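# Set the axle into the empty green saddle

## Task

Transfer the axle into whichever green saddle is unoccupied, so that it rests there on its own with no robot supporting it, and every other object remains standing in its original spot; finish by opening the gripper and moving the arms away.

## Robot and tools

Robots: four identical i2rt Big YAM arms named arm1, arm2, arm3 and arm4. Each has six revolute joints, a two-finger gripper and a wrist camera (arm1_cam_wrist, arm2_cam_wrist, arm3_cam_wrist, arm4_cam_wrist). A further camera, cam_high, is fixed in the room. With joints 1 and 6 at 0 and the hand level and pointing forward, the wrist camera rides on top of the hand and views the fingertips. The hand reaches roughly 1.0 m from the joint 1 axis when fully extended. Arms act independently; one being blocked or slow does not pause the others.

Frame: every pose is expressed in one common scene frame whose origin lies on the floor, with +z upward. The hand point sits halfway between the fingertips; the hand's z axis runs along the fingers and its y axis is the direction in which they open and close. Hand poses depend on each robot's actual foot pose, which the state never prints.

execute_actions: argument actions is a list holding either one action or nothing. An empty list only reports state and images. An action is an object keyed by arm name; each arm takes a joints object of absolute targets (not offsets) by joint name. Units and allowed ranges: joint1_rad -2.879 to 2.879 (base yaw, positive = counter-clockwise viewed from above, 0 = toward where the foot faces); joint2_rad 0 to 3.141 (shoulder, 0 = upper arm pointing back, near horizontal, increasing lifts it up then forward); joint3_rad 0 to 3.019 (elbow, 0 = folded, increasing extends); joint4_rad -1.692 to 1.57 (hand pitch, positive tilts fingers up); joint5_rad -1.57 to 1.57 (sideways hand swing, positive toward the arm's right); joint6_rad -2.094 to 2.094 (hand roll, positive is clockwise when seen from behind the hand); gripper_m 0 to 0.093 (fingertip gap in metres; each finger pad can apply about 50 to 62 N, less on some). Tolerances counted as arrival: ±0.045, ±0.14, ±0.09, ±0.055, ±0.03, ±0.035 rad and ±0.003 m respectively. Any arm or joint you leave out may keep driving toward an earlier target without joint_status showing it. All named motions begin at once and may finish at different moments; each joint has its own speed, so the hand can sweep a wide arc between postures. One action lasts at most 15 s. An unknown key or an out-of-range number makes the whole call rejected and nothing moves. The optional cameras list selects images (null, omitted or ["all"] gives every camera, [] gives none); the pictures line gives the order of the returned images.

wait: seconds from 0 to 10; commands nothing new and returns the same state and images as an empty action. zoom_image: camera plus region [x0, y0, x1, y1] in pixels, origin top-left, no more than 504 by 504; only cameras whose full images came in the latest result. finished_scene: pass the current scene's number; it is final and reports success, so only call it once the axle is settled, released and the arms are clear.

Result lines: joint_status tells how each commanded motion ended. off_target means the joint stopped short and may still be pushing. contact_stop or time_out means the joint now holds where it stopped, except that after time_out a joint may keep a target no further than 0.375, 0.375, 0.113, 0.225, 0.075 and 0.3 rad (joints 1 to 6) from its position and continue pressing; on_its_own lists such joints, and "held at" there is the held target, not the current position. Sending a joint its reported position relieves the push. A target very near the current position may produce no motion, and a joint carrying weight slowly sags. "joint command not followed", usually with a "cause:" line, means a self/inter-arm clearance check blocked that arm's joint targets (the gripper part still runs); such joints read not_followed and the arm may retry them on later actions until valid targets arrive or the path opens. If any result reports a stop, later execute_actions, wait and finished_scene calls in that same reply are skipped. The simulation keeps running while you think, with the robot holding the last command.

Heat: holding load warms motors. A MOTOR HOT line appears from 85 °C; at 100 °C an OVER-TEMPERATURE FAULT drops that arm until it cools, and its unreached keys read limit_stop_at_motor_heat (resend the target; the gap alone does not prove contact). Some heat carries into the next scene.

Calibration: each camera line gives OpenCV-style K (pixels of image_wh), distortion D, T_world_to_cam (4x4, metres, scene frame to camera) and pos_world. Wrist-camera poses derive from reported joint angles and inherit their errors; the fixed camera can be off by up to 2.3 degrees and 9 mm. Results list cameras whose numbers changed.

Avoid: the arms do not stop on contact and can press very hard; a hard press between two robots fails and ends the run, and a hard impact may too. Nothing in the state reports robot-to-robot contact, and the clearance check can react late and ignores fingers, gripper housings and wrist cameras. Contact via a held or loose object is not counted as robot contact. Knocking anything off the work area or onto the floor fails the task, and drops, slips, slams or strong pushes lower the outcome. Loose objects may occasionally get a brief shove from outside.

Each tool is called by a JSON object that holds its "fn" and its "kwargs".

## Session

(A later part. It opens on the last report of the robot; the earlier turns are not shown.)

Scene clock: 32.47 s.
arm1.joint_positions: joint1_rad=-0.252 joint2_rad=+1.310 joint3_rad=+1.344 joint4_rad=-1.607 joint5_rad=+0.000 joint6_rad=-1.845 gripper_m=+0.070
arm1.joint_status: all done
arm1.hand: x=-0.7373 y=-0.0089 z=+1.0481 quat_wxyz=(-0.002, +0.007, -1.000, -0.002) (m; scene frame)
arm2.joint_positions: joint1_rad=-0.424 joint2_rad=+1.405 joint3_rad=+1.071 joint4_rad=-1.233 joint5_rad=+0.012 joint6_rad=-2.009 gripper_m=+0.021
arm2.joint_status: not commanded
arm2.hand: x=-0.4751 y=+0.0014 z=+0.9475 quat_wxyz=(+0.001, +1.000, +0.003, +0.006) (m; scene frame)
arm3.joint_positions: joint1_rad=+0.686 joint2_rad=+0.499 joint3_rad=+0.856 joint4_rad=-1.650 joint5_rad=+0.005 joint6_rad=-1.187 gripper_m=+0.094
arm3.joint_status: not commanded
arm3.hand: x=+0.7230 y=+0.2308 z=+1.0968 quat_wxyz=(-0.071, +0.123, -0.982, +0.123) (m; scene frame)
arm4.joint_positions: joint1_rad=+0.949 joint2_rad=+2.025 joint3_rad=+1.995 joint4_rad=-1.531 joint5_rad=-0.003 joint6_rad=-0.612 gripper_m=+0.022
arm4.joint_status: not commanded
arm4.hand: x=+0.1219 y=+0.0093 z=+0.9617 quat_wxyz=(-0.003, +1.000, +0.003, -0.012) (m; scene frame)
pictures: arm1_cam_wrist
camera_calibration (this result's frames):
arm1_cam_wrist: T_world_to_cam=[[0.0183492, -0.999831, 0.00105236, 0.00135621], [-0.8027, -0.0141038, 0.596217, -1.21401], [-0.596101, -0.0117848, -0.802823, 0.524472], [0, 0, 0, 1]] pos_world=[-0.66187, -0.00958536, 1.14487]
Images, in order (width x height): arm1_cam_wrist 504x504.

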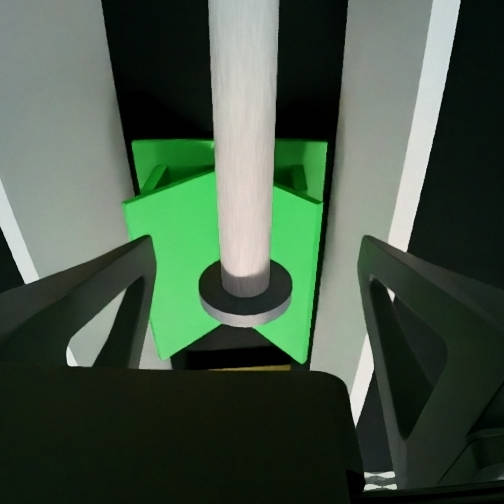

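{"fn": "execute_actions", "kwargs": {"actions": [{"arm1":{"joints":{"joint2_rad":1.32,"joint3_rad":1.11,"joint4_rad":-1.342,"gripper_m":0.058}}}], "cameras": ["arm1_cam_wrist"]}}

{"fn": "execute_actions", "kwargs": {"actions": [{"arm1":{"joints":{"gripper_m":0}}}], "cameras": ["arm1_cam_wrist"]}}

Scene clock: 33.73 s.
arm1.joint_positions: joint1_rad=-0.252 joint2_rad=+1.311 joint3_rad=+1.102 joint4_rad=-1.355 joint5_rad=+0.000 joint6_rad=-1.845 gripper_m=+0.058
arm1.joint_status: all done
arm1.hand: x=-0.7356 y=-0.0033 z=+0.9559 quat_wxyz=(-0.001, +0.007, -1.000, +0.002) (m; scene frame)
arm2.joint_positions: joint1_rad=-0.424 joint2_rad=+1.405 joint3_rad=+1.071 joint4_rad=-1.233 joint5_rad=+0.012 joint6_rad=-2.009 gripper_m=+0.021
arm2.joint_status: not commanded
arm2.hand: x=-0.4751 y=+0.0014 z=+0.9475 quat_wxyz=(+0.001, +1.000, +0.003, +0.006) (m; scene frame)
arm3.joint_positions: joint1_rad=+0.686 joint2_rad=+0.499 joint3_rad=+0.856 joint4_rad=-1.650 joint5_rad=+0.005 joint6_rad=-1.187 gripper_m=+0.094
arm3.joint_status: not commanded
arm3.hand: x=+0.7230 y=+0.2308 z=+1.0968 quat_wxyz=(-0.071, +0.123, -0.982, +0.123) (m; scene frame)
arm4.joint_positions: joint1_rad=+0.949 joint2_rad=+2.025 joint3_rad=+1.995 joint4_rad=-1.531 joint5_rad=-0.003 joint6_rad=-0.612 gripper_m=+0.022
arm4.joint_status: not commanded
arm4.hand: x=+0.1219 y=+0.0093 z=+0.9617 quat_wxyz=(-0.003, +1.000, +0.003, -0.012) (m; scene frame)
pictures: arm1_cam_wrist
camera_calibration (this result's frames):
arm1_cam_wrist: T_world_to_cam=[[0.0183376, -0.999783, 0.00985168, -0.00141874], [-0.801287, -0.00880218, 0.598216, -1.15841], [-0.597999, -0.0188639, -0.801275, 0.448665], [0, 0, 0, 1]] pos_world=[-0.659893, -0.00315142, 1.0525]
Images, in order (width x height): arm1_cam_wrist 504x504.

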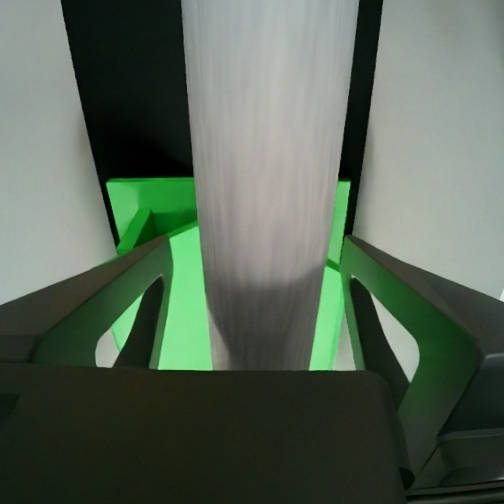

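Scene clock: 34.37 s.
arm1.joint_positions: joint1_rad=-0.252 joint2_rad=+1.311 joint3_rad=+1.102 joint4_rad=-1.352 joint5_rad=-0.001 joint6_rad=-1.843 gripper_m=+0.021
arm1.joint_status: gripper_m off_target (ended at +0.021, target +0.000)
arm1.hand: x=-0.7356 y=-0.0042 z=+0.9559 quat_wxyz=(-0.001, +0.005, -1.000, +0.004) (m; scene frame)
arm2.joint_positions: joint1_rad=-0.424 joint2_rad=+1.405 joint3_rad=+1.071 joint4_rad=-1.231 joint5_rad=+0.010 joint6_rad=-2.009 gripper_m=+0.021
arm2.joint_status: not commanded
arm2.hand: x=-0.4752 y=+0.0018 z=+0.9475 quat_wxyz=(+0.000, +1.000, +0.003, +0.005) (m; scene frame)
arm3.joint_positions: joint1_rad=+0.686 joint2_rad=+0.499 joint3_rad=+0.856 joint4_rad=-1.650 joint5_rad=+0.005 joint6_rad=-1.187 gripper_m=+0.094
arm3.joint_status: not commanded
arm3.hand: x=+0.7230 y=+0.2308 z=+1.0968 quat_wxyz=(-0.071, +0.123, -0.982, +0.123) (m; scene frame)
arm4.joint_positions: joint1_rad=+0.949 joint2_rad=+2.025 joint3_rad=+1.995 joint4_rad=-1.530 joint5_rad=-0.002 joint6_rad=-0.612 gripper_m=+0.022
arm4.joint_status: not commanded
arm4.hand: x=+0.1218 y=+0.0095 z=+0.9617 quat_wxyz=(-0.004, +1.000, +0.003, -0.012) (m; scene frame)
pictures: arm1_cam_wrist
camera_calibration (this result's frames):
arm1_cam_wrist: T_world_to_cam=[[0.0160434, -0.999781, 0.013464, -0.00742517], [-0.801441, -0.0048067, 0.598055, -1.15839], [-0.597859, -0.0203854, -0.801342, 0.448797], [0, 0, 0, 1]] pos_world=[-0.659943, -0.00384266, 1.05252]
Images, in order (width x height): arm1_cam_wrist 504x504.

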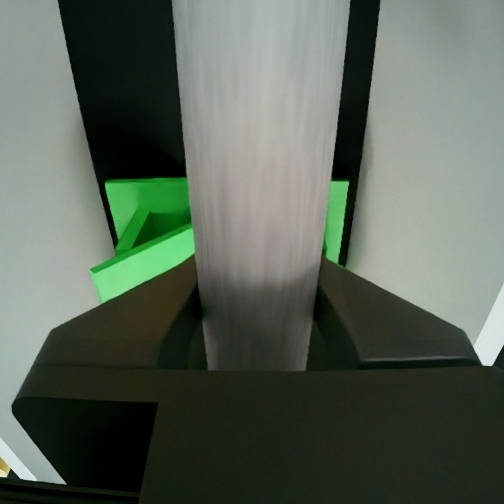

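{"fn": "execute_actions", "kwargs": {"actions": []}}

Scene clock: 36.03 s.
arm1.joint_positions: joint1_rad=-0.252 joint2_rad=+1.311 joint3_rad=+1.102 joint4_rad=-1.352 joint5_rad=-0.001 joint6_rad=-1.843 gripper_m=+0.021
arm1.joint_status: gripper_m off_target (ended at +0.021, target +0.000)
arm1.hand: x=-0.7356 y=-0.0042 z=+0.9559 quat_wxyz=(-0.001, +0.005, -1.000, +0.004) (m; scene frame)
arm2.joint_positions: joint1_rad=-0.424 joint2_rad=+1.405 joint3_rad=+1.071 joint4_rad=-1.231 joint5_rad=+0.010 joint6_rad=-2.009 gripper_m=+0.021
arm2.joint_status: not commanded
arm2.hand: x=-0.4752 y=+0.0018 z=+0.9475 quat_wxyz=(+0.000, +1.000, +0.003, +0.005) (m; scene frame)
arm3.joint_positions: joint1_rad=+0.686 joint2_rad=+0.499 joint3_rad=+0.856 joint4_rad=-1.650 joint5_rad=+0.005 joint6_rad=-1.187 gripper_m=+0.094
arm3.joint_status: not commanded
arm3.hand: x=+0.7230 y=+0.2308 z=+1.0968 quat_wxyz=(-0.071, +0.123, -0.982, +0.123) (m; scene frame)
arm4.joint_positions: joint1_rad=+0.949 joint2_rad=+2.025 joint3_rad=+1.995 joint4_rad=-1.530 joint5_rad=-0.002 joint6_rad=-0.612 gripper_m=+0.022
arm4.joint_status: not commanded
arm4.hand: x=+0.1218 y=+0.0095 z=+0.9617 quat_wxyz=(-0.004, +1.000, +0.003, -0.012) (m; scene frame)
pictures: arm1_cam_wrist, arm2_cam_wrist, arm3_cam_wrist, arm4_cam_wrist, cam_high
camera_calibration (this result's frames):
arm1_cam_wrist: T_world_to_cam=[[0.0160434, -0.999781, 0.013464, -0.00742517], [-0.801441, -0.0048067, 0.598055, -1.15839], [-0.597859, -0.0203854, -0.801342, 0.448797], [0, 0, 0, 1]] pos_world=[-0.659943, -0.00384266, 1.05252]
arm2_cam_wrist: T_world_to_cam=[[0.000211612, 0.999989, -0.00474972, 0.00397548], [0.793653, 0.00272165, 0.608365, -0.196414], [0.608371, -0.00389837, -0.793643, 1.16187], [0, 0, 0, 1]] pos_world=[-0.550964, 0.00108852, 1.04162]
arm3_cam_wrist: T_world_to_cam=[[0.236205, -0.939699, 0.247331, -0.225742], [-0.872737, -0.093246, 0.479202, 0.133221], [-0.427243, -0.329045, -0.842136, 1.43728], [0, 0, 0, 1]] pos_world=[0.783657, 0.273223, 1.20238]
arm4_cam_wrist: T_world_to_cam=[[-0.00831456, 0.999898, 0.011642, -0.019199], [0.817339, 0.0000882122, 0.576157, -0.648418], [0.576097, 0.0143059, -0.817256, 0.840497], [0, 0, 0, 1]] pos_world=[0.0456099, 0.00723018, 1.06072]
Images, in order (width x height): arm1_cam_wrist 504x504, arm2_cam_wrist 504x504, arm3_cam_wrist 504x504, arm4_cam_wrist 504x504, cam_high 504x504.

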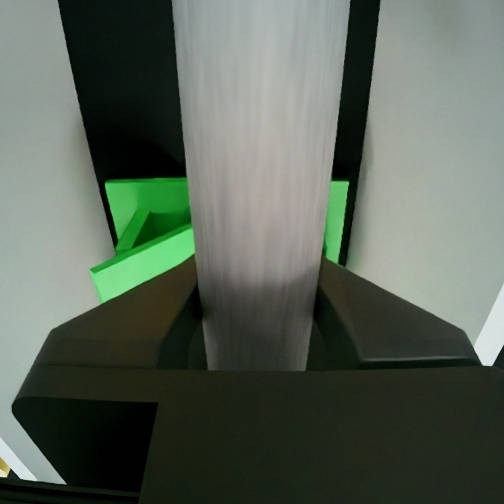

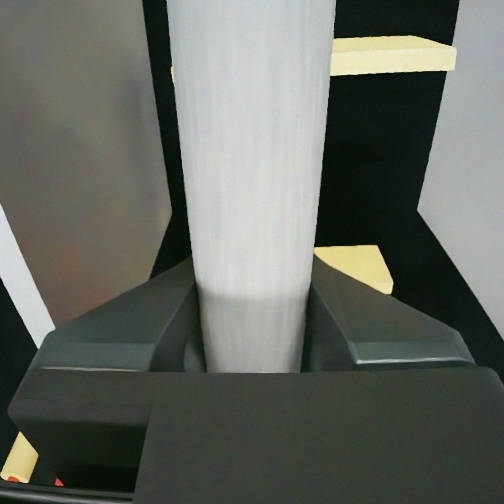

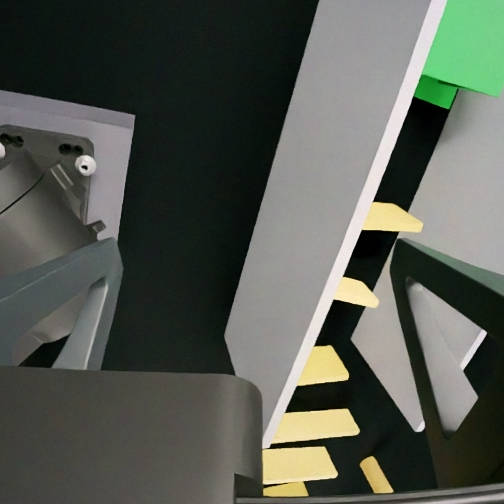

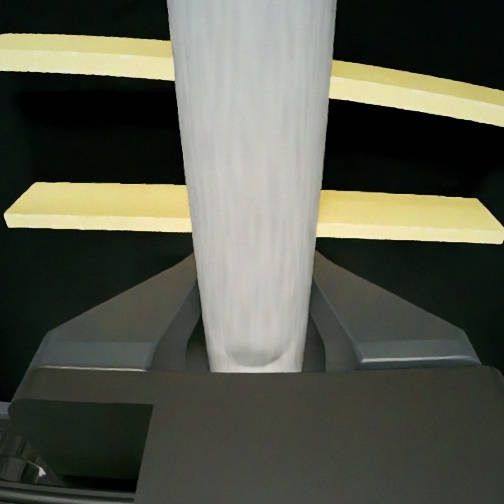

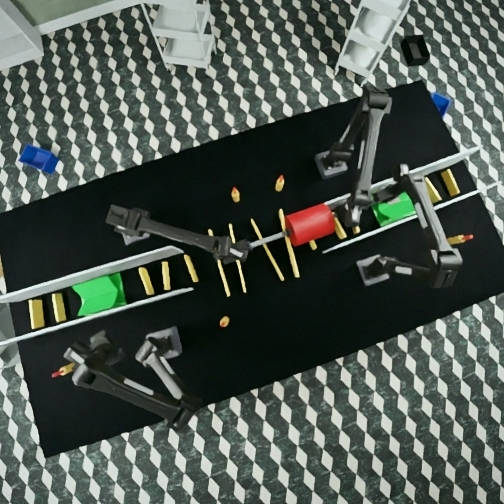

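{"fn": "execute_actions", "kwargs": {"actions": [{"arm1":{"joints":{"joint2_rad":1.28,"joint3_rad":1.17}},"arm4":{"joints":{"joint3_rad":2.065}},"arm2":{"joints":{"joint3_rad":1.095,"joint2_rad":1.39}}}], "cameras": []}}

{"fn": "execute_actions", "kwargs": {"actions": [{"arm2":{"joints":{"gripper_m":0.06}}}], "cameras": ["arm2_cam_wrist"]}}

Scene clock: 36.77 s.
arm1.joint_positions: joint1_rad=-0.252 joint2_rad=+1.309 joint3_rad=+1.103 joint4_rad=-1.352 joint5_rad=-0.001 joint6_rad=-1.843 gripper_m=+0.021
arm1.joint_status: all done
arm1.hand: x=-0.7357 y=-0.0046 z=+0.9570 quat_wxyz=(+0.000, +0.005, -1.000, +0.005) (m; scene frame)
arm2.joint_positions: joint1_rad=-0.424 joint2_rad=+1.405 joint3_rad=+1.071 joint4_rad=-1.231 joint5_rad=+0.010 joint6_rad=-2.009 gripper_m=+0.021
arm2.joint_status: all done
arm2.hand: x=-0.4752 y=+0.0018 z=+0.9475 quat_wxyz=(+0.000, +1.000, +0.003, +0.005) (m; scene frame)
arm3.joint_positions: joint1_rad=+0.686 joint2_rad=+0.499 joint3_rad=+0.856 joint4_rad=-1.650 joint5_rad=+0.005 joint6_rad=-1.187 gripper_m=+0.094
arm3.joint_status: not commanded
arm3.hand: x=+0.7230 y=+0.2308 z=+1.0968 quat_wxyz=(-0.071, +0.123, -0.982, +0.123) (m; scene frame)
arm4.joint_positions: joint1_rad=+0.949 joint2_rad=+2.025 joint3_rad=+1.995 joint4_rad=-1.530 joint5_rad=-0.002 joint6_rad=-0.612 gripper_m=+0.022
arm4.joint_status: all done
arm4.hand: x=+0.1217 y=+0.0096 z=+0.9617 quat_wxyz=(-0.004, +1.000, +0.003, -0.012) (m; scene frame)
pictures: none
No camera images: the call's "cameras" was empty. Leave "cameras" out to get every camera's image.

Scene clock: 37.40 s.
arm1.joint_positions: joint1_rad=-0.252 joint2_rad=+1.309 joint3_rad=+1.103 joint4_rad=-1.352 joint5_rad=-0.001 joint6_rad=-1.843 gripper_m=+0.021
arm1.joint_status: not commanded
arm1.hand: x=-0.7357 y=-0.0046 z=+0.9570 quat_wxyz=(+0.000, +0.005, -1.000, +0.005) (m; scene frame)
arm2.joint_positions: joint1_rad=-0.424 joint2_rad=+1.402 joint3_rad=+1.071 joint4_rad=-1.232 joint5_rad=+0.004 joint6_rad=-2.014 gripper_m=+0.060
arm2.joint_status: all done
arm2.hand: x=-0.4762 y=+0.0021 z=+0.9486 quat_wxyz=(-0.002, +1.000, +0.005, +0.003) (m; scene frame)
arm3.joint_positions: joint1_rad=+0.686 joint2_rad=+0.499 joint3_rad=+0.856 joint4_rad=-1.650 joint5_rad=+0.005 joint6_rad=-1.187 gripper_m=+0.094
arm3.joint_status: not commanded
arm3.hand: x=+0.7230 y=+0.2308 z=+1.0968 quat_wxyz=(-0.071, +0.123, -0.982, +0.123) (m; scene frame)
arm4.joint_positions: joint1_rad=+0.949 joint2_rad=+2.025 joint3_rad=+1.995 joint4_rad=-1.530 joint5_rad=-0.002 joint6_rad=-0.612 gripper_m=+0.022
arm4.joint_status: not commanded
arm4.hand: x=+0.1217 y=+0.0096 z=+0.9617 quat_wxyz=(-0.004, +1.000, +0.003, -0.012) (m; scene frame)
pictures: arm2_cam_wrist
camera_calibration (this result's frames):
arm2_cam_wrist: T_world_to_cam=[[-0.00478639, 0.999989, 0.0000398758, -0.00323146], [0.796104, 0.00378637, 0.605148, -0.19212], [0.605141, 0.00292822, -0.796113, 1.16412], [0, 0, 0, 1]] pos_world=[-0.551524, 0.000550066, 1.04303]
Images, in order (width x height): arm2_cam_wrist 504x504.

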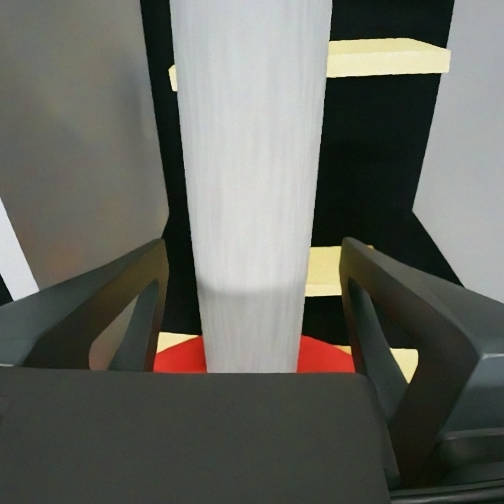

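{"fn": "execute_actions", "kwargs": {"actions": [{"arm2":{"joints":{"joint2_rad":1.34,"joint3_rad":1.33,"joint4_rad":-1.52}}}], "cameras": []}}

{"fn": "execute_actions", "kwargs": {"actions": [{"arm2":{"joints":{"joint2_rad":0.9,"joint3_rad":1.25,"joint4_rad":-1.67}}}], "cameras": []}}

{"fn": "execute_actions", "kwargs": {"actions": [{"arm2":{"joints":{"joint2_rad":0.4,"joint3_rad":0.85}}}], "cameras": ["cam_high"]}}

Scene clock: 38.70 s.
arm1.joint_positions: joint1_rad=-0.252 joint2_rad=+1.309 joint3_rad=+1.103 joint4_rad=-1.352 joint5_rad=-0.001 joint6_rad=-1.843 gripper_m=+0.021
arm1.joint_status: not commanded
arm1.hand: x=-0.7357 y=-0.0046 z=+0.9570 quat_wxyz=(+0.000, +0.005, -1.000, +0.005) (m; scene frame)
arm2.joint_positions: joint1_rad=-0.424 joint2_rad=+1.335 joint3_rad=+1.296 joint4_rad=-1.509 joint5_rad=+0.004 joint6_rad=-2.014 gripper_m=+0.060
arm2.joint_status: all done
arm2.hand: x=-0.4769 y=+0.0006 z=+1.0575 quat_wxyz=(-0.009, +1.000, +0.006, +0.006) (m; scene frame)
arm3.joint_positions: joint1_rad=+0.686 joint2_rad=+0.499 joint3_rad=+0.856 joint4_rad=-1.650 joint5_rad=+0.005 joint6_rad=-1.187 gripper_m=+0.094
arm3.joint_status: not commanded
arm3.hand: x=+0.7230 y=+0.2308 z=+1.0968 quat_wxyz=(-0.071, +0.123, -0.982, +0.123) (m; scene frame)
arm4.joint_positions: joint1_rad=+0.949 joint2_rad=+2.025 joint3_rad=+1.995 joint4_rad=-1.530 joint5_rad=-0.002 joint6_rad=-0.612 gripper_m=+0.022
arm4.joint_status: not commanded
arm4.hand: x=+0.1217 y=+0.0096 z=+0.9617 quat_wxyz=(-0.004, +1.000, +0.003, -0.012) (m; scene frame)
pictures: none
No camera images: the call's "cameras" was empty. Leave "cameras" out to get every camera's image.

Scene clock: 40.03 s.
arm1.joint_positions: joint1_rad=-0.252 joint2_rad=+1.309 joint3_rad=+1.103 joint4_rad=-1.352 joint5_rad=-0.001 joint6_rad=-1.843 gripper_m=+0.021
arm1.joint_status: not commanded
arm1.hand: x=-0.7357 y=-0.0046 z=+0.9570 quat_wxyz=(+0.000, +0.005, -1.000, +0.005) (m; scene frame)
arm2.joint_positions: joint1_rad=-0.424 joint2_rad=+0.895 joint3_rad=+1.242 joint4_rad=-1.664 joint5_rad=+0.004 joint6_rad=-2.015 gripper_m=+0.060
arm2.joint_status: all done
arm2.hand: x=-0.5303 y=-0.1153 z=+1.1640 quat_wxyz=(-0.114, +0.992, +0.006, +0.055) (m; scene frame)
arm3.joint_positions: joint1_rad=+0.686 joint2_rad=+0.499 joint3_rad=+0.856 joint4_rad=-1.650 joint5_rad=+0.005 joint6_rad=-1.187 gripper_m=+0.094
arm3.joint_status: not commanded
arm3.hand: x=+0.7230 y=+0.2308 z=+1.0968 quat_wxyz=(-0.071, +0.123, -0.982, +0.123) (m; scene frame)
arm4.joint_positions: joint1_rad=+0.949 joint2_rad=+2.025 joint3_rad=+1.995 joint4_rad=-1.530 joint5_rad=-0.002 joint6_rad=-0.612 gripper_m=+0.022
arm4.joint_status: not commanded
arm4.hand: x=+0.1217 y=+0.0096 z=+0.9617 quat_wxyz=(-0.004, +1.000, +0.003, -0.012) (m; scene frame)
pictures: none
No camera images: the call's "cameras" was empty. Leave "cameras" out to get every camera's image.

Scene clock: 41.13 s.
arm1.joint_positions: joint1_rad=-0.252 joint2_rad=+1.309 joint3_rad=+1.103 joint4_rad=-1.352 joint5_rad=-0.001 joint6_rad=-1.843 gripper_m=+0.021
arm1.joint_status: not commanded
arm1.hand: x=-0.7357 y=-0.0046 z=+0.9570 quat_wxyz=(+0.000, +0.005, -1.000, +0.005) (m; scene frame)
arm2.joint_positions: joint1_rad=-0.424 joint2_rad=+0.402 joint3_rad=+0.855 joint4_rad=-1.664 joint5_rad=+0.004 joint6_rad=-2.015 gripper_m=+0.060
arm2.joint_status: all done
arm2.hand: x=-0.5844 y=-0.2325 z=+1.0818 quat_wxyz=(-0.160, +0.984, +0.005, +0.077) (m; scene frame)
arm3.joint_positions: joint1_rad=+0.686 joint2_rad=+0.499 joint3_rad=+0.856 joint4_rad=-1.650 joint5_rad=+0.005 joint6_rad=-1.187 gripper_m=+0.094
arm3.joint_status: not commanded
arm3.hand: x=+0.7230 y=+0.2308 z=+1.0968 quat_wxyz=(-0.071, +0.123, -0.982, +0.123) (m; scene frame)
arm4.joint_positions: joint1_rad=+0.949 joint2_rad=+2.025 joint3_rad=+1.995 joint4_rad=-1.530 joint5_rad=-0.002 joint6_rad=-0.612 gripper_m=+0.022
arm4.joint_status: not commanded
arm4.hand: x=+0.1217 y=+0.0096 z=+0.9617 quat_wxyz=(-0.004, +1.000, +0.003, -0.012) (m; scene frame)
pictures: cam_high
Images, in order (width x height): cam_high 504x504.

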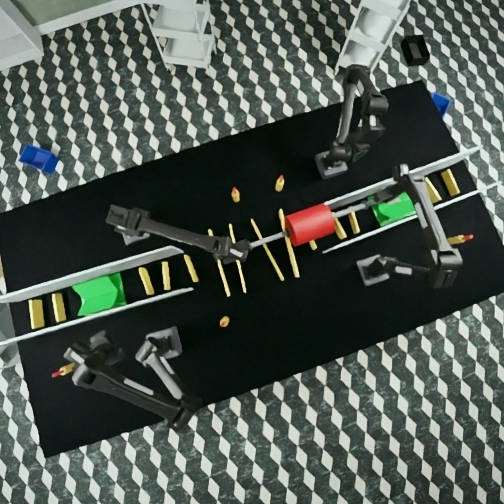

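{"fn": "execute_actions", "kwargs": {"actions": [{"arm1":{"joints":{"joint1_rad":0.065,"joint2_rad":1.23,"joint3_rad":1.165,"joint4_rad":-1.40,"joint6_rad":-1.53}},"arm4":{"joints":{"joint1_rad":0.84,"joint2_rad":1.76,"joint3_rad":1.69,"joint4_rad":-1.424,"joint6_rad":-0.71}}}], "cameras": ["cam_high"]}}

Scene clock: 42.60 s.
arm1.joint_positions: joint1_rad=+0.059 joint2_rad=+1.271 joint3_rad=+1.103 joint4_rad=-1.392 joint5_rad=+0.003 joint6_rad=-1.539 gripper_m=+0.021
arm1.joint_status: all done
arm1.hand: x=-0.6243 y=-0.0044 z=+0.9701 quat_wxyz=(-0.001, +0.008, -1.000, +0.004) (m; scene frame)
arm2.joint_positions: joint1_rad=-0.424 joint2_rad=+0.402 joint3_rad=+0.855 joint4_rad=-1.664 joint5_rad=+0.004 joint6_rad=-2.015 gripper_m=+0.060
arm2.joint_status: not commanded
arm2.hand: x=-0.5844 y=-0.2325 z=+1.0818 quat_wxyz=(-0.160, +0.984, +0.005, +0.077) (m; scene frame)
arm3.joint_positions: joint1_rad=+0.686 joint2_rad=+0.499 joint3_rad=+0.856 joint4_rad=-1.650 joint5_rad=+0.005 joint6_rad=-1.187 gripper_m=+0.094
arm3.joint_status: not commanded
arm3.hand: x=+0.7230 y=+0.2308 z=+1.0968 quat_wxyz=(-0.071, +0.123, -0.982, +0.123) (m; scene frame)
arm4.joint_positions: joint1_rad=+0.826 joint2_rad=+1.787 joint3_rad=+1.668 joint4_rad=-1.441 joint5_rad=+0.003 joint6_rad=-0.744 gripper_m=+0.022
arm4.joint_status: all done
arm4.hand: x=+0.2318 y=+0.0170 z=+0.9711 quat_wxyz=(-0.007, +1.000, +0.008, -0.010) (m; scene frame)
pictures: cam_high
Images, in order (width x height): cam_high 504x504.

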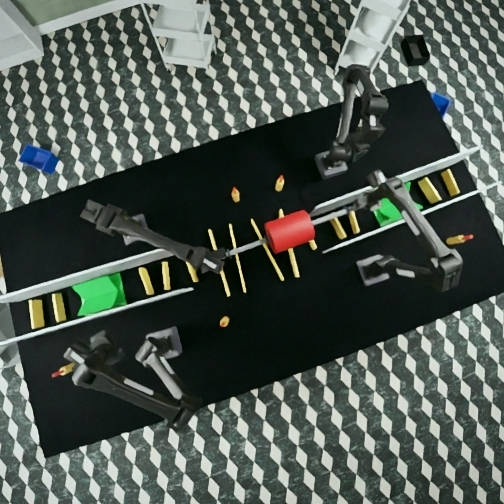

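{"fn": "execute_actions", "kwargs": {"actions": [{"arm1":{"joints":{"joint1_rad":0.395,"joint2_rad":1.31,"joint3_rad":1.235,"joint4_rad":-1.40,"joint6_rad":-1.19}},"arm4":{"joints":{"joint1_rad":0.69,"joint2_rad":1.535,"joint3_rad":1.408,"joint4_rad":-1.38,"joint6_rad":-0.87}}}], "cameras": []}}

{"fn": "execute_actions", "kwargs": {"actions": [{"arm1":{"joints":{"joint1_rad":0.66,"joint2_rad":1.465,"joint3_rad":1.385,"joint4_rad":-1.396,"joint6_rad":-0.925}},"arm4":{"joints":{"joint1_rad":0.447,"joint2_rad":1.355,"joint3_rad":1.225,"joint4_rad":-1.38,"joint6_rad":-1.11}}}], "cameras": ["cam_high","arm4_cam_wrist"]}}

Scene clock: 44.13 s.
arm1.joint_positions: joint1_rad=+0.383 joint2_rad=+1.327 joint3_rad=+1.156 joint4_rad=-1.395 joint5_rad=-0.004 joint6_rad=-1.198 gripper_m=+0.021
arm1.joint_status: all done
arm1.hand: x=-0.5041 y=+0.0014 z=+0.9712 quat_wxyz=(-0.004, +0.000, -1.000, +0.000) (m; scene frame)
arm2.joint_positions: joint1_rad=-0.424 joint2_rad=+0.402 joint3_rad=+0.855 joint4_rad=-1.664 joint5_rad=+0.004 joint6_rad=-2.015 gripper_m=+0.060
arm2.joint_status: not commanded
arm2.hand: x=-0.5844 y=-0.2325 z=+1.0818 quat_wxyz=(-0.160, +0.984, +0.005, +0.077) (m; scene frame)
arm3.joint_positions: joint1_rad=+0.686 joint2_rad=+0.499 joint3_rad=+0.856 joint4_rad=-1.650 joint5_rad=+0.005 joint6_rad=-1.187 gripper_m=+0.094
arm3.joint_status: not commanded
arm3.hand: x=+0.7230 y=+0.2308 z=+1.0968 quat_wxyz=(-0.071, +0.123, -0.982, +0.123) (m; scene frame)
arm4.joint_positions: joint1_rad=+0.665 joint2_rad=+1.556 joint3_rad=+1.384 joint4_rad=-1.387 joint5_rad=+0.009 joint6_rad=-0.889 gripper_m=+0.022
arm4.joint_status: all done
arm4.hand: x=+0.3522 y=+0.0100 z=+0.9736 quat_wxyz=(-0.009, +1.000, +0.000, -0.007) (m; scene frame)
pictures: none
No camera images: the call's "cameras" was empty. Leave "cameras" out to get every camera's image.

Scene clock: 45.23 s.
arm1.joint_positions: joint1_rad=+0.653 joint2_rad=+1.485 joint3_rad=+1.312 joint4_rad=-1.391 joint5_rad=-0.005 joint6_rad=-0.921 gripper_m=+0.021
arm1.joint_status: all done
arm1.hand: x=-0.3795 y=+0.0018 z=+0.9702 quat_wxyz=(-0.006, -0.003, -1.000, +0.000) (m; scene frame)
arm2.joint_positions: joint1_rad=-0.424 joint2_rad=+0.402 joint3_rad=+0.855 joint4_rad=-1.664 joint5_rad=+0.004 joint6_rad=-2.015 gripper_m=+0.060
arm2.joint_status: not commanded
arm2.hand: x=-0.5844 y=-0.2325 z=+1.0818 quat_wxyz=(-0.160, +0.984, +0.005, +0.077) (m; scene frame)
arm3.joint_positions: joint1_rad=+0.686 joint2_rad=+0.499 joint3_rad=+0.856 joint4_rad=-1.650 joint5_rad=+0.005 joint6_rad=-1.187 gripper_m=+0.094
arm3.joint_status: not commanded
arm3.hand: x=+0.7230 y=+0.2308 z=+1.0968 quat_wxyz=(-0.071, +0.123, -0.982, +0.123) (m; scene frame)
arm4.joint_positions: joint1_rad=+0.423 joint2_rad=+1.377 joint3_rad=+1.201 joint4_rad=-1.381 joint5_rad=+0.017 joint6_rad=-1.127 gripper_m=+0.022
arm4.joint_status: all done
arm4.hand: x=+0.4778 y=+0.0081 z=+0.9755 quat_wxyz=(-0.012, +1.000, -0.002, -0.002) (m; scene frame)
pictures: arm4_cam_wrist, cam_high
camera_calibration (this result's frames):
arm4_cam_wrist: T_world_to_cam=[[0.00252689, 0.999621, 0.0274186, -0.0355653], [0.80576, -0.0182737, 0.59196, -0.957103], [0.592236, 0.020597, -0.805501, 0.627439], [0, 0, 0, 1]] pos_world=[0.399693, 0.00513864, 1.07294]
Images, in order (width x height): arm4_cam_wrist 504x504, cam_high 504x504.

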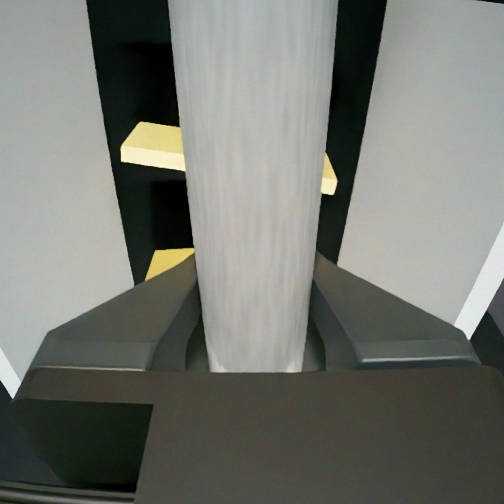

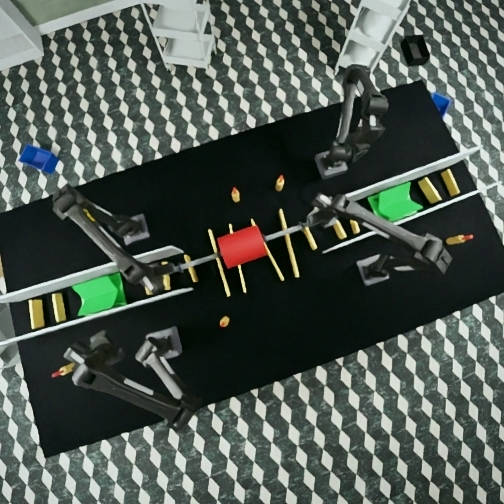

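{"fn": "execute_actions", "kwargs": {"actions": [{"arm1":{"joints":{"joint1_rad":0.855,"joint2_rad":1.68,"joint3_rad":1.65,"joint4_rad":-1.44,"joint6_rad":-0.735}},"arm4":{"joints":{"joint1_rad":0.135,"joint2_rad":1.24,"joint3_rad":1.13,"joint4_rad":-1.404,"joint6_rad":-1.42}}}], "cameras": []}}

{"fn": "execute_actions", "kwargs": {"actions": [{"arm1":{"joints":{"joint1_rad":0.986,"joint2_rad":1.94,"joint3_rad":2.03,"joint4_rad":-1.556,"joint6_rad":-0.605}},"arm4":{"joints":{"joint1_rad":-0.215,"joint2_rad":1.25,"joint3_rad":1.17,"joint4_rad":-1.402,"joint6_rad":-1.77}}}], "cameras": ["cam_high","arm4_cam_wrist"]}}

Scene clock: 48.30 s.
arm1.joint_positions: joint1_rad=+0.846 joint2_rad=+1.698 joint3_rad=+1.564 joint4_rad=-1.433 joint5_rad=+0.001 joint6_rad=-0.715 gripper_m=+0.021
arm1.joint_status: all done
arm1.hand: x=-0.2576 y=+0.0028 z=+0.9693 quat_wxyz=(-0.003, -0.010, -1.000, +0.000) (m; scene frame)
arm2.joint_positions: joint1_rad=-0.424 joint2_rad=+0.402 joint3_rad=+0.855 joint4_rad=-1.664 joint5_rad=+0.004 joint6_rad=-2.015 gripper_m=+0.060
arm2.joint_status: not commanded
arm2.hand: x=-0.5844 y=-0.2325 z=+1.0818 quat_wxyz=(-0.160, +0.984, +0.005, +0.077) (m; scene frame)
arm3.joint_positions: joint1_rad=+0.686 joint2_rad=+0.499 joint3_rad=+0.856 joint4_rad=-1.650 joint5_rad=+0.005 joint6_rad=-1.187 gripper_m=+0.094
arm3.joint_status: not commanded
arm3.hand: x=+0.7230 y=+0.2308 z=+1.0968 quat_wxyz=(-0.071, +0.123, -0.982, +0.123) (m; scene frame)
arm4.joint_positions: joint1_rad=+0.113 joint2_rad=+1.259 joint3_rad=+1.105 joint4_rad=-1.403 joint5_rad=+0.023 joint6_rad=-1.421 gripper_m=+0.022
arm4.joint_status: all done
arm4.hand: x=+0.6017 y=-0.0022 z=+0.9785 quat_wxyz=(-0.010, +1.000, -0.010, +0.004) (m; scene frame)
pictures: none
No camera images: the call's "cameras" was empty. Leave "cameras" out to get every camera's image.

Scene clock: 50.67 s.
arm1.joint_positions: joint1_rad=+0.978 joint2_rad=+1.969 joint3_rad=+1.938 joint4_rad=-1.557 joint5_rad=+0.009 joint6_rad=-0.578 gripper_m=+0.021
arm1.joint_status: joint3_rad time_out (moved +0.374 of +0.466); the others done
arm1.on_its_own: joint3_rad reads +1.938 and still pushes toward +2.030 since a time_out
arm1.hand: x=-0.1404 y=+0.0025 z=+0.9646 quat_wxyz=(+0.008, -0.012, -1.000, -0.002) (m; scene frame)
arm2.joint_positions: joint1_rad=-0.424 joint2_rad=+0.402 joint3_rad=+0.855 joint4_rad=-1.664 joint5_rad=+0.004 joint6_rad=-2.015 gripper_m=+0.060
arm2.joint_status: not commanded
arm2.hand: x=-0.5844 y=-0.2325 z=+1.0818 quat_wxyz=(-0.160, +0.984, +0.005, +0.077) (m; scene frame)
arm3.joint_positions: joint1_rad=+0.686 joint2_rad=+0.499 joint3_rad=+0.856 joint4_rad=-1.650 joint5_rad=+0.005 joint6_rad=-1.187 gripper_m=+0.094
arm3.joint_status: not commanded
arm3.hand: x=+0.7230 y=+0.2308 z=+1.0968 quat_wxyz=(-0.071, +0.123, -0.982, +0.123) (m; scene frame)
arm4.joint_positions: joint1_rad=-0.230 joint2_rad=+1.261 joint3_rad=+1.105 joint4_rad=-1.399 joint5_rad=+0.027 joint6_rad=-1.759 gripper_m=+0.022
arm4.joint_status: all done
arm4.hand: x=+0.7221 y=-0.0076 z=+0.9761 quat_wxyz=(-0.006, +1.000, -0.012, +0.008) (m; scene frame)
pictures: arm4_cam_wrist, cam_high
camera_calibration (this result's frames):
arm4_cam_wrist: T_world_to_cam=[[0.0229423, 0.999595, 0.0168505, -0.0249288], [0.793945, -0.0284602, 0.607323, -1.16112], [0.607557, -0.000555054, -0.794276, 0.46142], [0, 0, 0, 1]] pos_world=[0.642096, -0.00787082, 1.07209]
Images, in order (width x height): arm4_cam_wrist 504x504, cam_high 504x504.

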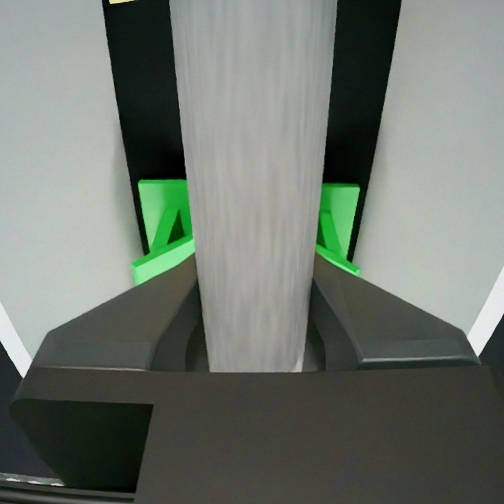

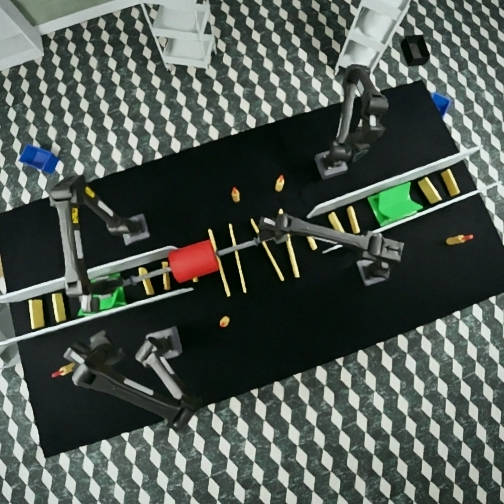

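{"fn": "execute_actions", "kwargs": {"actions": [{"arm3":{"joints":{"joint1_rad":-0.376,"joint6_rad":-1.975,"gripper_m":0.07,"joint2_rad":0.7,"joint3_rad":1.1}},"arm1":{"joints":{"joint3_rad":2.015}}}], "cameras": []}}

{"fn": "execute_actions", "kwargs": {"actions": [{"arm3":{"joints":{"joint2_rad":1.345,"joint3_rad":1.355,"joint4_rad":-1.535}}}], "cameras": ["cam_high","arm3_cam_wrist"]}}

Scene clock: 54.40 s.
arm1.joint_positions: joint1_rad=+0.978 joint2_rad=+1.969 joint3_rad=+1.938 joint4_rad=-1.557 joint5_rad=+0.009 joint6_rad=-0.578 gripper_m=+0.021
arm1.joint_status: all done
arm1.hand: x=-0.1404 y=+0.0025 z=+0.9646 quat_wxyz=(+0.008, -0.012, -1.000, -0.002) (m; scene frame)
arm2.joint_positions: joint1_rad=-0.424 joint2_rad=+0.402 joint3_rad=+0.855 joint4_rad=-1.664 joint5_rad=+0.004 joint6_rad=-2.015 gripper_m=+0.060
arm2.joint_status: not commanded
arm2.hand: x=-0.5844 y=-0.2325 z=+1.0818 quat_wxyz=(-0.160, +0.984, +0.005, +0.077) (m; scene frame)
arm3.joint_positions: joint1_rad=-0.370 joint2_rad=+0.709 joint3_rad=+1.045 joint4_rad=-1.654 joint5_rad=+0.001 joint6_rad=-1.962 gripper_m=+0.070
arm3.joint_status: all done
arm3.hand: x=+0.5533 y=+0.1671 z=+1.1428 quat_wxyz=(+0.045, -0.016, -0.992, +0.115) (m; scene frame)
arm4.joint_positions: joint1_rad=-0.230 joint2_rad=+1.261 joint3_rad=+1.105 joint4_rad=-1.399 joint5_rad=+0.027 joint6_rad=-1.759 gripper_m=+0.022
arm4.joint_status: not commanded
arm4.hand: x=+0.7221 y=-0.0076 z=+0.9761 quat_wxyz=(-0.006, +1.000, -0.012, +0.008) (m; scene frame)
pictures: none
No camera images: the call's "cameras" was empty. Leave "cameras" out to get every camera's image.

Scene clock: 55.80 s.
arm1.joint_positions: joint1_rad=+0.978 joint2_rad=+1.969 joint3_rad=+1.938 joint4_rad=-1.557 joint5_rad=+0.009 joint6_rad=-0.578 gripper_m=+0.021
arm1.joint_status: not commanded
arm1.hand: x=-0.1404 y=+0.0025 z=+0.9646 quat_wxyz=(+0.008, -0.012, -1.000, -0.002) (m; scene frame)
arm2.joint_positions: joint1_rad=-0.424 joint2_rad=+0.402 joint3_rad=+0.855 joint4_rad=-1.664 joint5_rad=+0.004 joint6_rad=-2.015 gripper_m=+0.060
arm2.joint_status: not commanded
arm2.hand: x=-0.5844 y=-0.2325 z=+1.0818 quat_wxyz=(-0.160, +0.984, +0.005, +0.077) (m; scene frame)
arm3.joint_positions: joint1_rad=-0.370 joint2_rad=+1.364 joint3_rad=+1.325 joint4_rad=-1.543 joint5_rad=+0.001 joint6_rad=-1.963 gripper_m=+0.070
arm3.joint_status: all done
arm3.hand: x=+0.4768 y=-0.0052 z=+1.0799 quat_wxyz=(-0.007, -0.015, -1.000, -0.005) (m; scene frame)
arm4.joint_positions: joint1_rad=-0.230 joint2_rad=+1.261 joint3_rad=+1.105 joint4_rad=-1.399 joint5_rad=+0.027 joint6_rad=-1.759 gripper_m=+0.022
arm4.joint_status: not commanded
arm4.hand: x=+0.7221 y=-0.0076 z=+0.9761 quat_wxyz=(-0.006, +1.000, -0.012, +0.008) (m; scene frame)
pictures: arm3_cam_wrist, cam_high
camera_calibration (this result's frames):
arm3_cam_wrist: T_world_to_cam=[[-0.0185615, -0.999551, -0.0235235, 0.0285641], [-0.817762, 0.00164053, 0.575554, -0.225275], [-0.575257, 0.0299198, -0.817425, 1.28597], [0, 0, 0, 1]] pos_world=[0.55607, -0.00955501, 1.18151]
Images, in order (width x height): arm3_cam_wrist 504x504, cam_high 504x504.

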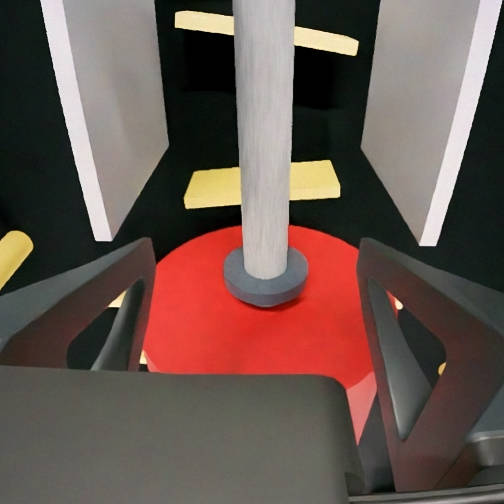

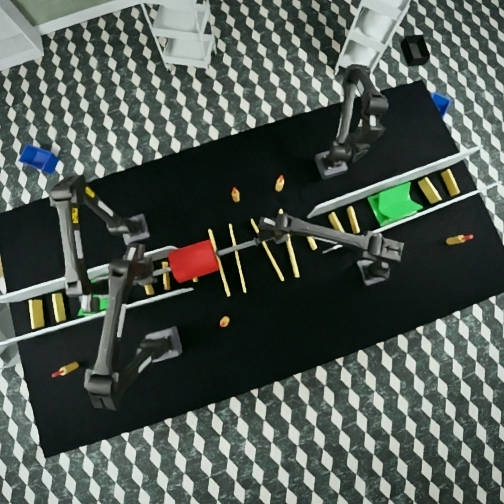

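{"fn": "execute_actions", "kwargs": {"actions": [{"arm3":{"joints":{"joint1_rad":-0.34,"joint2_rad":1.415,"joint3_rad":1.095,"joint4_rad":-1.245,"joint6_rad":-1.965}}}], "cameras": ["arm3_cam_wrist"]}}

Scene clock: 57.07 s.
arm1.joint_positions: joint1_rad=+0.978 joint2_rad=+1.969 joint3_rad=+1.938 joint4_rad=-1.557 joint5_rad=+0.009 joint6_rad=-0.578 gripper_m=+0.021
arm1.joint_status: not commanded
arm1.hand: x=-0.1404 y=+0.0025 z=+0.9646 quat_wxyz=(+0.008, -0.012, -1.000, -0.002) (m; scene frame)
arm2.joint_positions: joint1_rad=-0.424 joint2_rad=+0.402 joint3_rad=+0.855 joint4_rad=-1.664 joint5_rad=+0.004 joint6_rad=-2.015 gripper_m=+0.060
arm2.joint_status: not commanded
arm2.hand: x=-0.5844 y=-0.2325 z=+1.0818 quat_wxyz=(-0.160, +0.984, +0.005, +0.077) (m; scene frame)
arm3.joint_positions: joint1_rad=-0.346 joint2_rad=+1.417 joint3_rad=+1.095 joint4_rad=-1.258 joint5_rad=+0.001 joint6_rad=-1.963 gripper_m=+0.070
arm3.joint_status: all done
arm3.hand: x=+0.4862 y=-0.0101 z=+0.9738 quat_wxyz=(-0.007, -0.003, -1.000, -0.005) (m; scene frame)
arm4.joint_positions: joint1_rad=-0.230 joint2_rad=+1.261 joint3_rad=+1.105 joint4_rad=-1.399 joint5_rad=+0.027 joint6_rad=-1.759 gripper_m=+0.022
arm4.joint_status: not commanded
arm4.hand: x=+0.7221 y=-0.0076 z=+0.9761 quat_wxyz=(-0.006, +1.000, -0.012, +0.008) (m; scene frame)
pictures: arm3_cam_wrist
camera_calibration (this result's frames):
arm3_cam_wrist: T_world_to_cam=[[0.00544678, -0.999731, -0.0225339, 0.00863405], [-0.817395, -0.0174322, 0.575813, -0.157159], [-0.576052, 0.0152827, -0.817271, 1.20482], [0, 0, 0, 1]] pos_world=[0.56553, -0.0125209, 1.07535]
Images, in order (width x height): arm3_cam_wrist 504x504.

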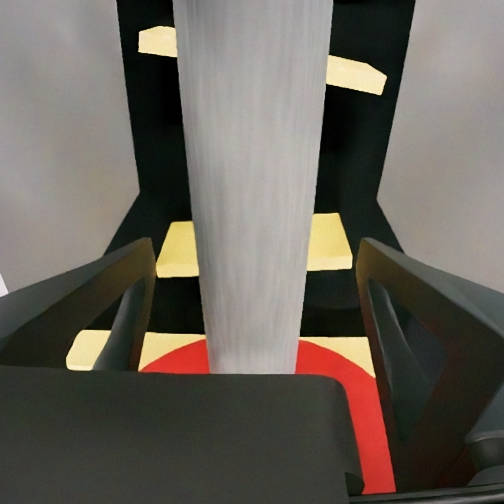

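{"fn": "execute_actions", "kwargs": {"actions": [{"arm3":{"joints":{"gripper_m":0}}}], "cameras": []}}

{"fn": "execute_actions", "kwargs": {"actions": [{"arm3":{"joints":{"joint2_rad":1.375,"joint3_rad":1.17}},"arm4":{"joints":{"joint3_rad":1.125,"joint2_rad":1.26}}}], "cameras": []}}

{"fn": "execute_actions", "kwargs": {"actions": [{"arm4":{"joints":{"gripper_m":0.065}}}], "cameras": ["arm4_cam_wrist","arm3_cam_wrist"]}}

Scene clock: 57.97 s.
arm1.joint_positions: joint1_rad=+0.977 joint2_rad=+1.969 joint3_rad=+1.938 joint4_rad=-1.557 joint5_rad=+0.010 joint6_rad=-0.579 gripper_m=+0.021
arm1.joint_status: not commanded
arm1.hand: x=-0.1406 y=+0.0022 z=+0.9646 quat_wxyz=(+0.008, -0.012, -1.000, -0.002) (m; scene frame)
arm2.joint_positions: joint1_rad=-0.424 joint2_rad=+0.402 joint3_rad=+0.855 joint4_rad=-1.664 joint5_rad=+0.004 joint6_rad=-2.015 gripper_m=+0.060
arm2.joint_status: not commanded
arm2.hand: x=-0.5844 y=-0.2325 z=+1.0818 quat_wxyz=(-0.160, +0.984, +0.005, +0.077) (m; scene frame)
arm3.joint_positions: joint1_rad=-0.346 joint2_rad=+1.417 joint3_rad=+1.094 joint4_rad=-1.258 joint5_rad=+0.003 joint6_rad=-1.962 gripper_m=+0.022
arm3.joint_status: gripper_m off_target (ended at +0.022, target +0.000)
arm3.hand: x=+0.4861 y=-0.0098 z=+0.9736 quat_wxyz=(-0.007, -0.003, -1.000, -0.005) (m; scene frame)
arm4.joint_positions: joint1_rad=-0.230 joint2_rad=+1.261 joint3_rad=+1.105 joint4_rad=-1.400 joint5_rad=+0.026 joint6_rad=-1.759 gripper_m=+0.022
arm4.joint_status: not commanded
arm4.hand: x=+0.7219 y=-0.0077 z=+0.9761 quat_wxyz=(-0.006, +1.000, -0.012, +0.007) (m; scene frame)
pictures: none
No camera images: the call's "cameras" was empty. Leave "cameras" out to get every camera's image.

Scene clock: 58.57 s.
arm1.joint_positions: joint1_rad=+0.977 joint2_rad=+1.969 joint3_rad=+1.938 joint4_rad=-1.557 joint5_rad=+0.010 joint6_rad=-0.579 gripper_m=+0.021
arm1.joint_status: not commanded
arm1.hand: x=-0.1406 y=+0.0022 z=+0.9646 quat_wxyz=(+0.008, -0.012, -1.000, -0.002) (m; scene frame)
arm2.joint_positions: joint1_rad=-0.424 joint2_rad=+0.402 joint3_rad=+0.855 joint4_rad=-1.664 joint5_rad=+0.004 joint6_rad=-2.015 gripper_m=+0.060
arm2.joint_status: not commanded
arm2.hand: x=-0.5844 y=-0.2325 z=+1.0818 quat_wxyz=(-0.160, +0.984, +0.005, +0.077) (m; scene frame)
arm3.joint_positions: joint1_rad=-0.346 joint2_rad=+1.416 joint3_rad=+1.094 joint4_rad=-1.258 joint5_rad=+0.003 joint6_rad=-1.962 gripper_m=+0.022
arm3.joint_status: all done
arm3.hand: x=+0.4861 y=-0.0098 z=+0.9742 quat_wxyz=(-0.007, -0.003, -1.000, -0.005) (m; scene frame)
arm4.joint_positions: joint1_rad=-0.230 joint2_rad=+1.264 joint3_rad=+1.105 joint4_rad=-1.400 joint5_rad=+0.026 joint6_rad=-1.759 gripper_m=+0.022
arm4.joint_status: all done
arm4.hand: x=+0.7220 y=-0.0076 z=+0.9753 quat_wxyz=(-0.005, +1.000, -0.012, +0.007) (m; scene frame)
pictures: none
No camera images: the call's "cameras" was empty. Leave "cameras" out to get every camera's image.

Scene clock: 59.20 s.
arm1.joint_positions: joint1_rad=+0.978 joint2_rad=+1.969 joint3_rad=+1.938 joint4_rad=-1.557 joint5_rad=+0.009 joint6_rad=-0.579 gripper_m=+0.021
arm1.joint_status: not commanded
arm1.hand: x=-0.1404 y=+0.0025 z=+0.9646 quat_wxyz=(+0.008, -0.012, -1.000, -0.002) (m; scene frame)
arm2.joint_positions: joint1_rad=-0.424 joint2_rad=+0.402 joint3_rad=+0.855 joint4_rad=-1.664 joint5_rad=+0.004 joint6_rad=-2.015 gripper_m=+0.060
arm2.joint_status: not commanded
arm2.hand: x=-0.5844 y=-0.2325 z=+1.0818 quat_wxyz=(-0.160, +0.984, +0.005, +0.077) (m; scene frame)
arm3.joint_positions: joint1_rad=-0.346 joint2_rad=+1.416 joint3_rad=+1.094 joint4_rad=-1.258 joint5_rad=+0.003 joint6_rad=-1.962 gripper_m=+0.022
arm3.joint_status: not commanded
arm3.hand: x=+0.4860 y=-0.0100 z=+0.9742 quat_wxyz=(-0.006, -0.003, -1.000, -0.004) (m; scene frame)
arm4.joint_positions: joint1_rad=-0.222 joint2_rad=+1.263 joint3_rad=+1.105 joint4_rad=-1.400 joint5_rad=+0.003 joint6_rad=-1.759 gripper_m=+0.065
arm4.joint_status: all done
arm4.hand: x=+0.7153 y=-0.0062 z=+0.9755 quat_wxyz=(-0.008, +1.000, -0.008, -0.004) (m; scene frame)
pictures: arm3_cam_wrist, arm4_cam_wrist
camera_calibration (this result's frames):
arm3_cam_wrist: T_world_to_cam=[[0.00426205, -0.999755, -0.0217432, 0.00861928], [-0.816256, -0.0160389, 0.577467, -0.159729], [-0.577674, 0.0152869, -0.816124, 1.20471], [0, 0, 0, 1]] pos_world=[0.565513, -0.0123609, 1.07562]
arm4_cam_wrist: T_world_to_cam=[[0.0145969, 0.999717, 0.0188055, -0.0221099], [0.808311, -0.0228688, 0.588311, -1.14705], [0.588575, 0.00661321, -0.808416, 0.492467], [0, 0, 0, 1]] pos_world=[0.637646, -0.0073849, 1.07336]
Images, in order (width x height): arm3_cam_wrist 504x504, arm4_cam_wrist 504x504.

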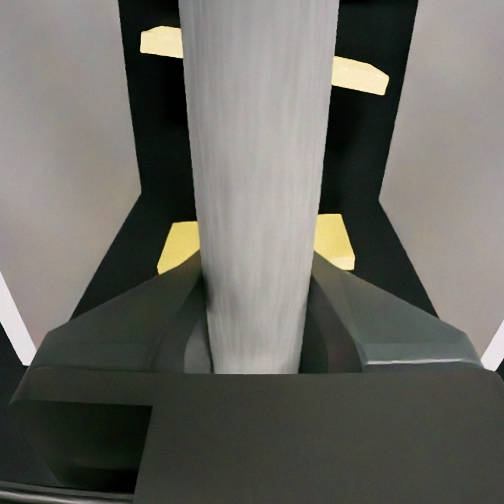

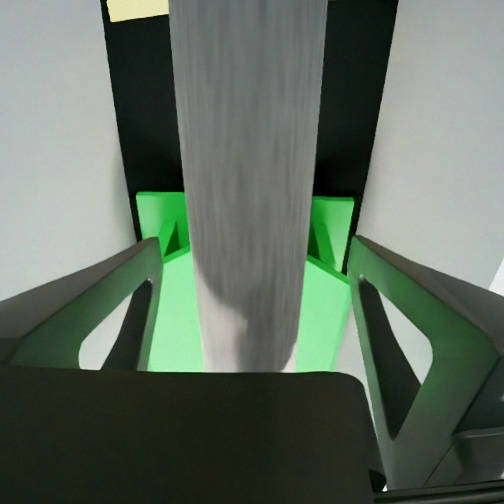

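{"fn": "execute_actions", "kwargs": {"actions": [{"arm4":{"joints":{"joint2_rad":1.27,"joint3_rad":1.41,"joint4_rad":-1.67}}}], "cameras": []}}

{"fn": "execute_actions", "kwargs": {"actions": [{"arm4":{"joints":{"joint2_rad":0.6,"joint3_rad":1.05}}}], "cameras": []}}

{"fn": "execute_actions", "kwargs": {"actions": [{"arm4":{"joints":{"joint1_rad":0.99,"joint6_rad":-0.56}}}], "cameras": ["cam_high"]}}

Scene clock: 60.43 s.
arm1.joint_positions: joint1_rad=+0.978 joint2_rad=+1.969 joint3_rad=+1.938 joint4_rad=-1.557 joint5_rad=+0.009 joint6_rad=-0.579 gripper_m=+0.021
arm1.joint_status: not commanded
arm1.hand: x=-0.1404 y=+0.0025 z=+0.9646 quat_wxyz=(+0.008, -0.012, -1.000, -0.002) (m; scene frame)
arm2.joint_positions: joint1_rad=-0.424 joint2_rad=+0.402 joint3_rad=+0.855 joint4_rad=-1.664 joint5_rad=+0.004 joint6_rad=-2.015 gripper_m=+0.060
arm2.joint_status: not commanded
arm2.hand: x=-0.5844 y=-0.2325 z=+1.0818 quat_wxyz=(-0.160, +0.984, +0.005, +0.077) (m; scene frame)
arm3.joint_positions: joint1_rad=-0.346 joint2_rad=+1.416 joint3_rad=+1.094 joint4_rad=-1.258 joint5_rad=+0.003 joint6_rad=-1.962 gripper_m=+0.022
arm3.joint_status: not commanded
arm3.hand: x=+0.4860 y=-0.0100 z=+0.9742 quat_wxyz=(-0.006, -0.003, -1.000, -0.004) (m; scene frame)
arm4.joint_positions: joint1_rad=-0.222 joint2_rad=+1.267 joint3_rad=+1.374 joint4_rad=-1.659 joint5_rad=+0.003 joint6_rad=-1.759 gripper_m=+0.065
arm4.joint_status: all done
arm4.hand: x=+0.7179 y=-0.0011 z=+1.0769 quat_wxyz=(-0.011, +1.000, -0.008, -0.004) (m; scene frame)
pictures: none
No camera images: the call's "cameras" was empty. Leave "cameras" out to get every camera's image.

Scene clock: 61.83 s.
arm1.joint_positions: joint1_rad=+0.978 joint2_rad=+1.969 joint3_rad=+1.938 joint4_rad=-1.557 joint5_rad=+0.009 joint6_rad=-0.579 gripper_m=+0.021
arm1.joint_status: not commanded
arm1.hand: x=-0.1404 y=+0.0025 z=+0.9646 quat_wxyz=(+0.008, -0.012, -1.000, -0.002) (m; scene frame)
arm2.joint_positions: joint1_rad=-0.424 joint2_rad=+0.402 joint3_rad=+0.855 joint4_rad=-1.664 joint5_rad=+0.004 joint6_rad=-2.015 gripper_m=+0.060
arm2.joint_status: not commanded
arm2.hand: x=-0.5844 y=-0.2325 z=+1.0818 quat_wxyz=(-0.160, +0.984, +0.005, +0.077) (m; scene frame)
arm3.joint_positions: joint1_rad=-0.346 joint2_rad=+1.416 joint3_rad=+1.094 joint4_rad=-1.258 joint5_rad=+0.003 joint6_rad=-1.962 gripper_m=+0.022
arm3.joint_status: not commanded
arm3.hand: x=+0.4860 y=-0.0100 z=+0.9742 quat_wxyz=(-0.006, -0.003, -1.000, -0.004) (m; scene frame)
arm4.joint_positions: joint1_rad=-0.222 joint2_rad=+0.592 joint3_rad=+1.055 joint4_rad=-1.663 joint5_rad=+0.003 joint6_rad=-1.759 gripper_m=+0.065
arm4.joint_status: all done
arm4.hand: x=+0.6815 y=-0.1788 z=+1.1093 quat_wxyz=(-0.182, +0.983, -0.009, +0.031) (m; scene frame)
pictures: none
No camera images: the call's "cameras" was empty. Leave "cameras" out to get every camera's image.

Scene clock: 63.83 s.
arm1.joint_positions: joint1_rad=+0.978 joint2_rad=+1.969 joint3_rad=+1.938 joint4_rad=-1.557 joint5_rad=+0.009 joint6_rad=-0.579 gripper_m=+0.021
arm1.joint_status: not commanded
arm1.hand: x=-0.1404 y=+0.0025 z=+0.9646 quat_wxyz=(+0.008, -0.012, -1.000, -0.002) (m; scene frame)
arm2.joint_positions: joint1_rad=-0.424 joint2_rad=+0.402 joint3_rad=+0.855 joint4_rad=-1.664 joint5_rad=+0.004 joint6_rad=-2.015 gripper_m=+0.060
arm2.joint_status: not commanded
arm2.hand: x=-0.5844 y=-0.2325 z=+1.0818 quat_wxyz=(-0.160, +0.984, +0.005, +0.077) (m; scene frame)
arm3.joint_positions: joint1_rad=-0.346 joint2_rad=+1.416 joint3_rad=+1.094 joint4_rad=-1.258 joint5_rad=+0.003 joint6_rad=-1.962 gripper_m=+0.022
arm3.joint_status: not commanded
arm3.hand: x=+0.4860 y=-0.0100 z=+0.9742 quat_wxyz=(-0.006, -0.003, -1.000, -0.004) (m; scene frame)
arm4.joint_positions: joint1_rad=+0.985 joint2_rad=+0.592 joint3_rad=+1.055 joint4_rad=-1.663 joint5_rad=+0.001 joint6_rad=-0.572 gripper_m=+0.065
arm4.joint_status: all done
arm4.hand: x=+0.4965 y=-0.2558 z=+1.1115 quat_wxyz=(-0.102, +0.982, +0.001, -0.162) (m; scene frame)
pictures: cam_high
Images, in order (width x height): cam_high 504x504.

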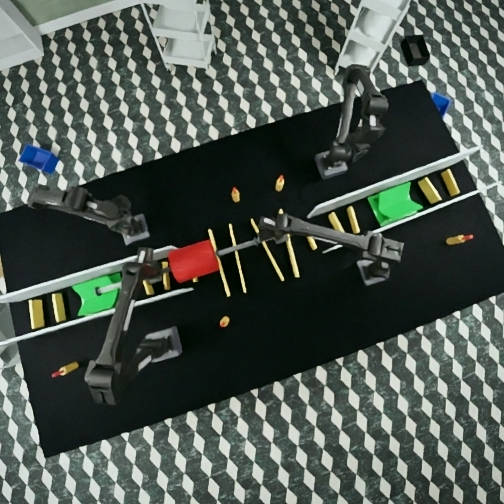

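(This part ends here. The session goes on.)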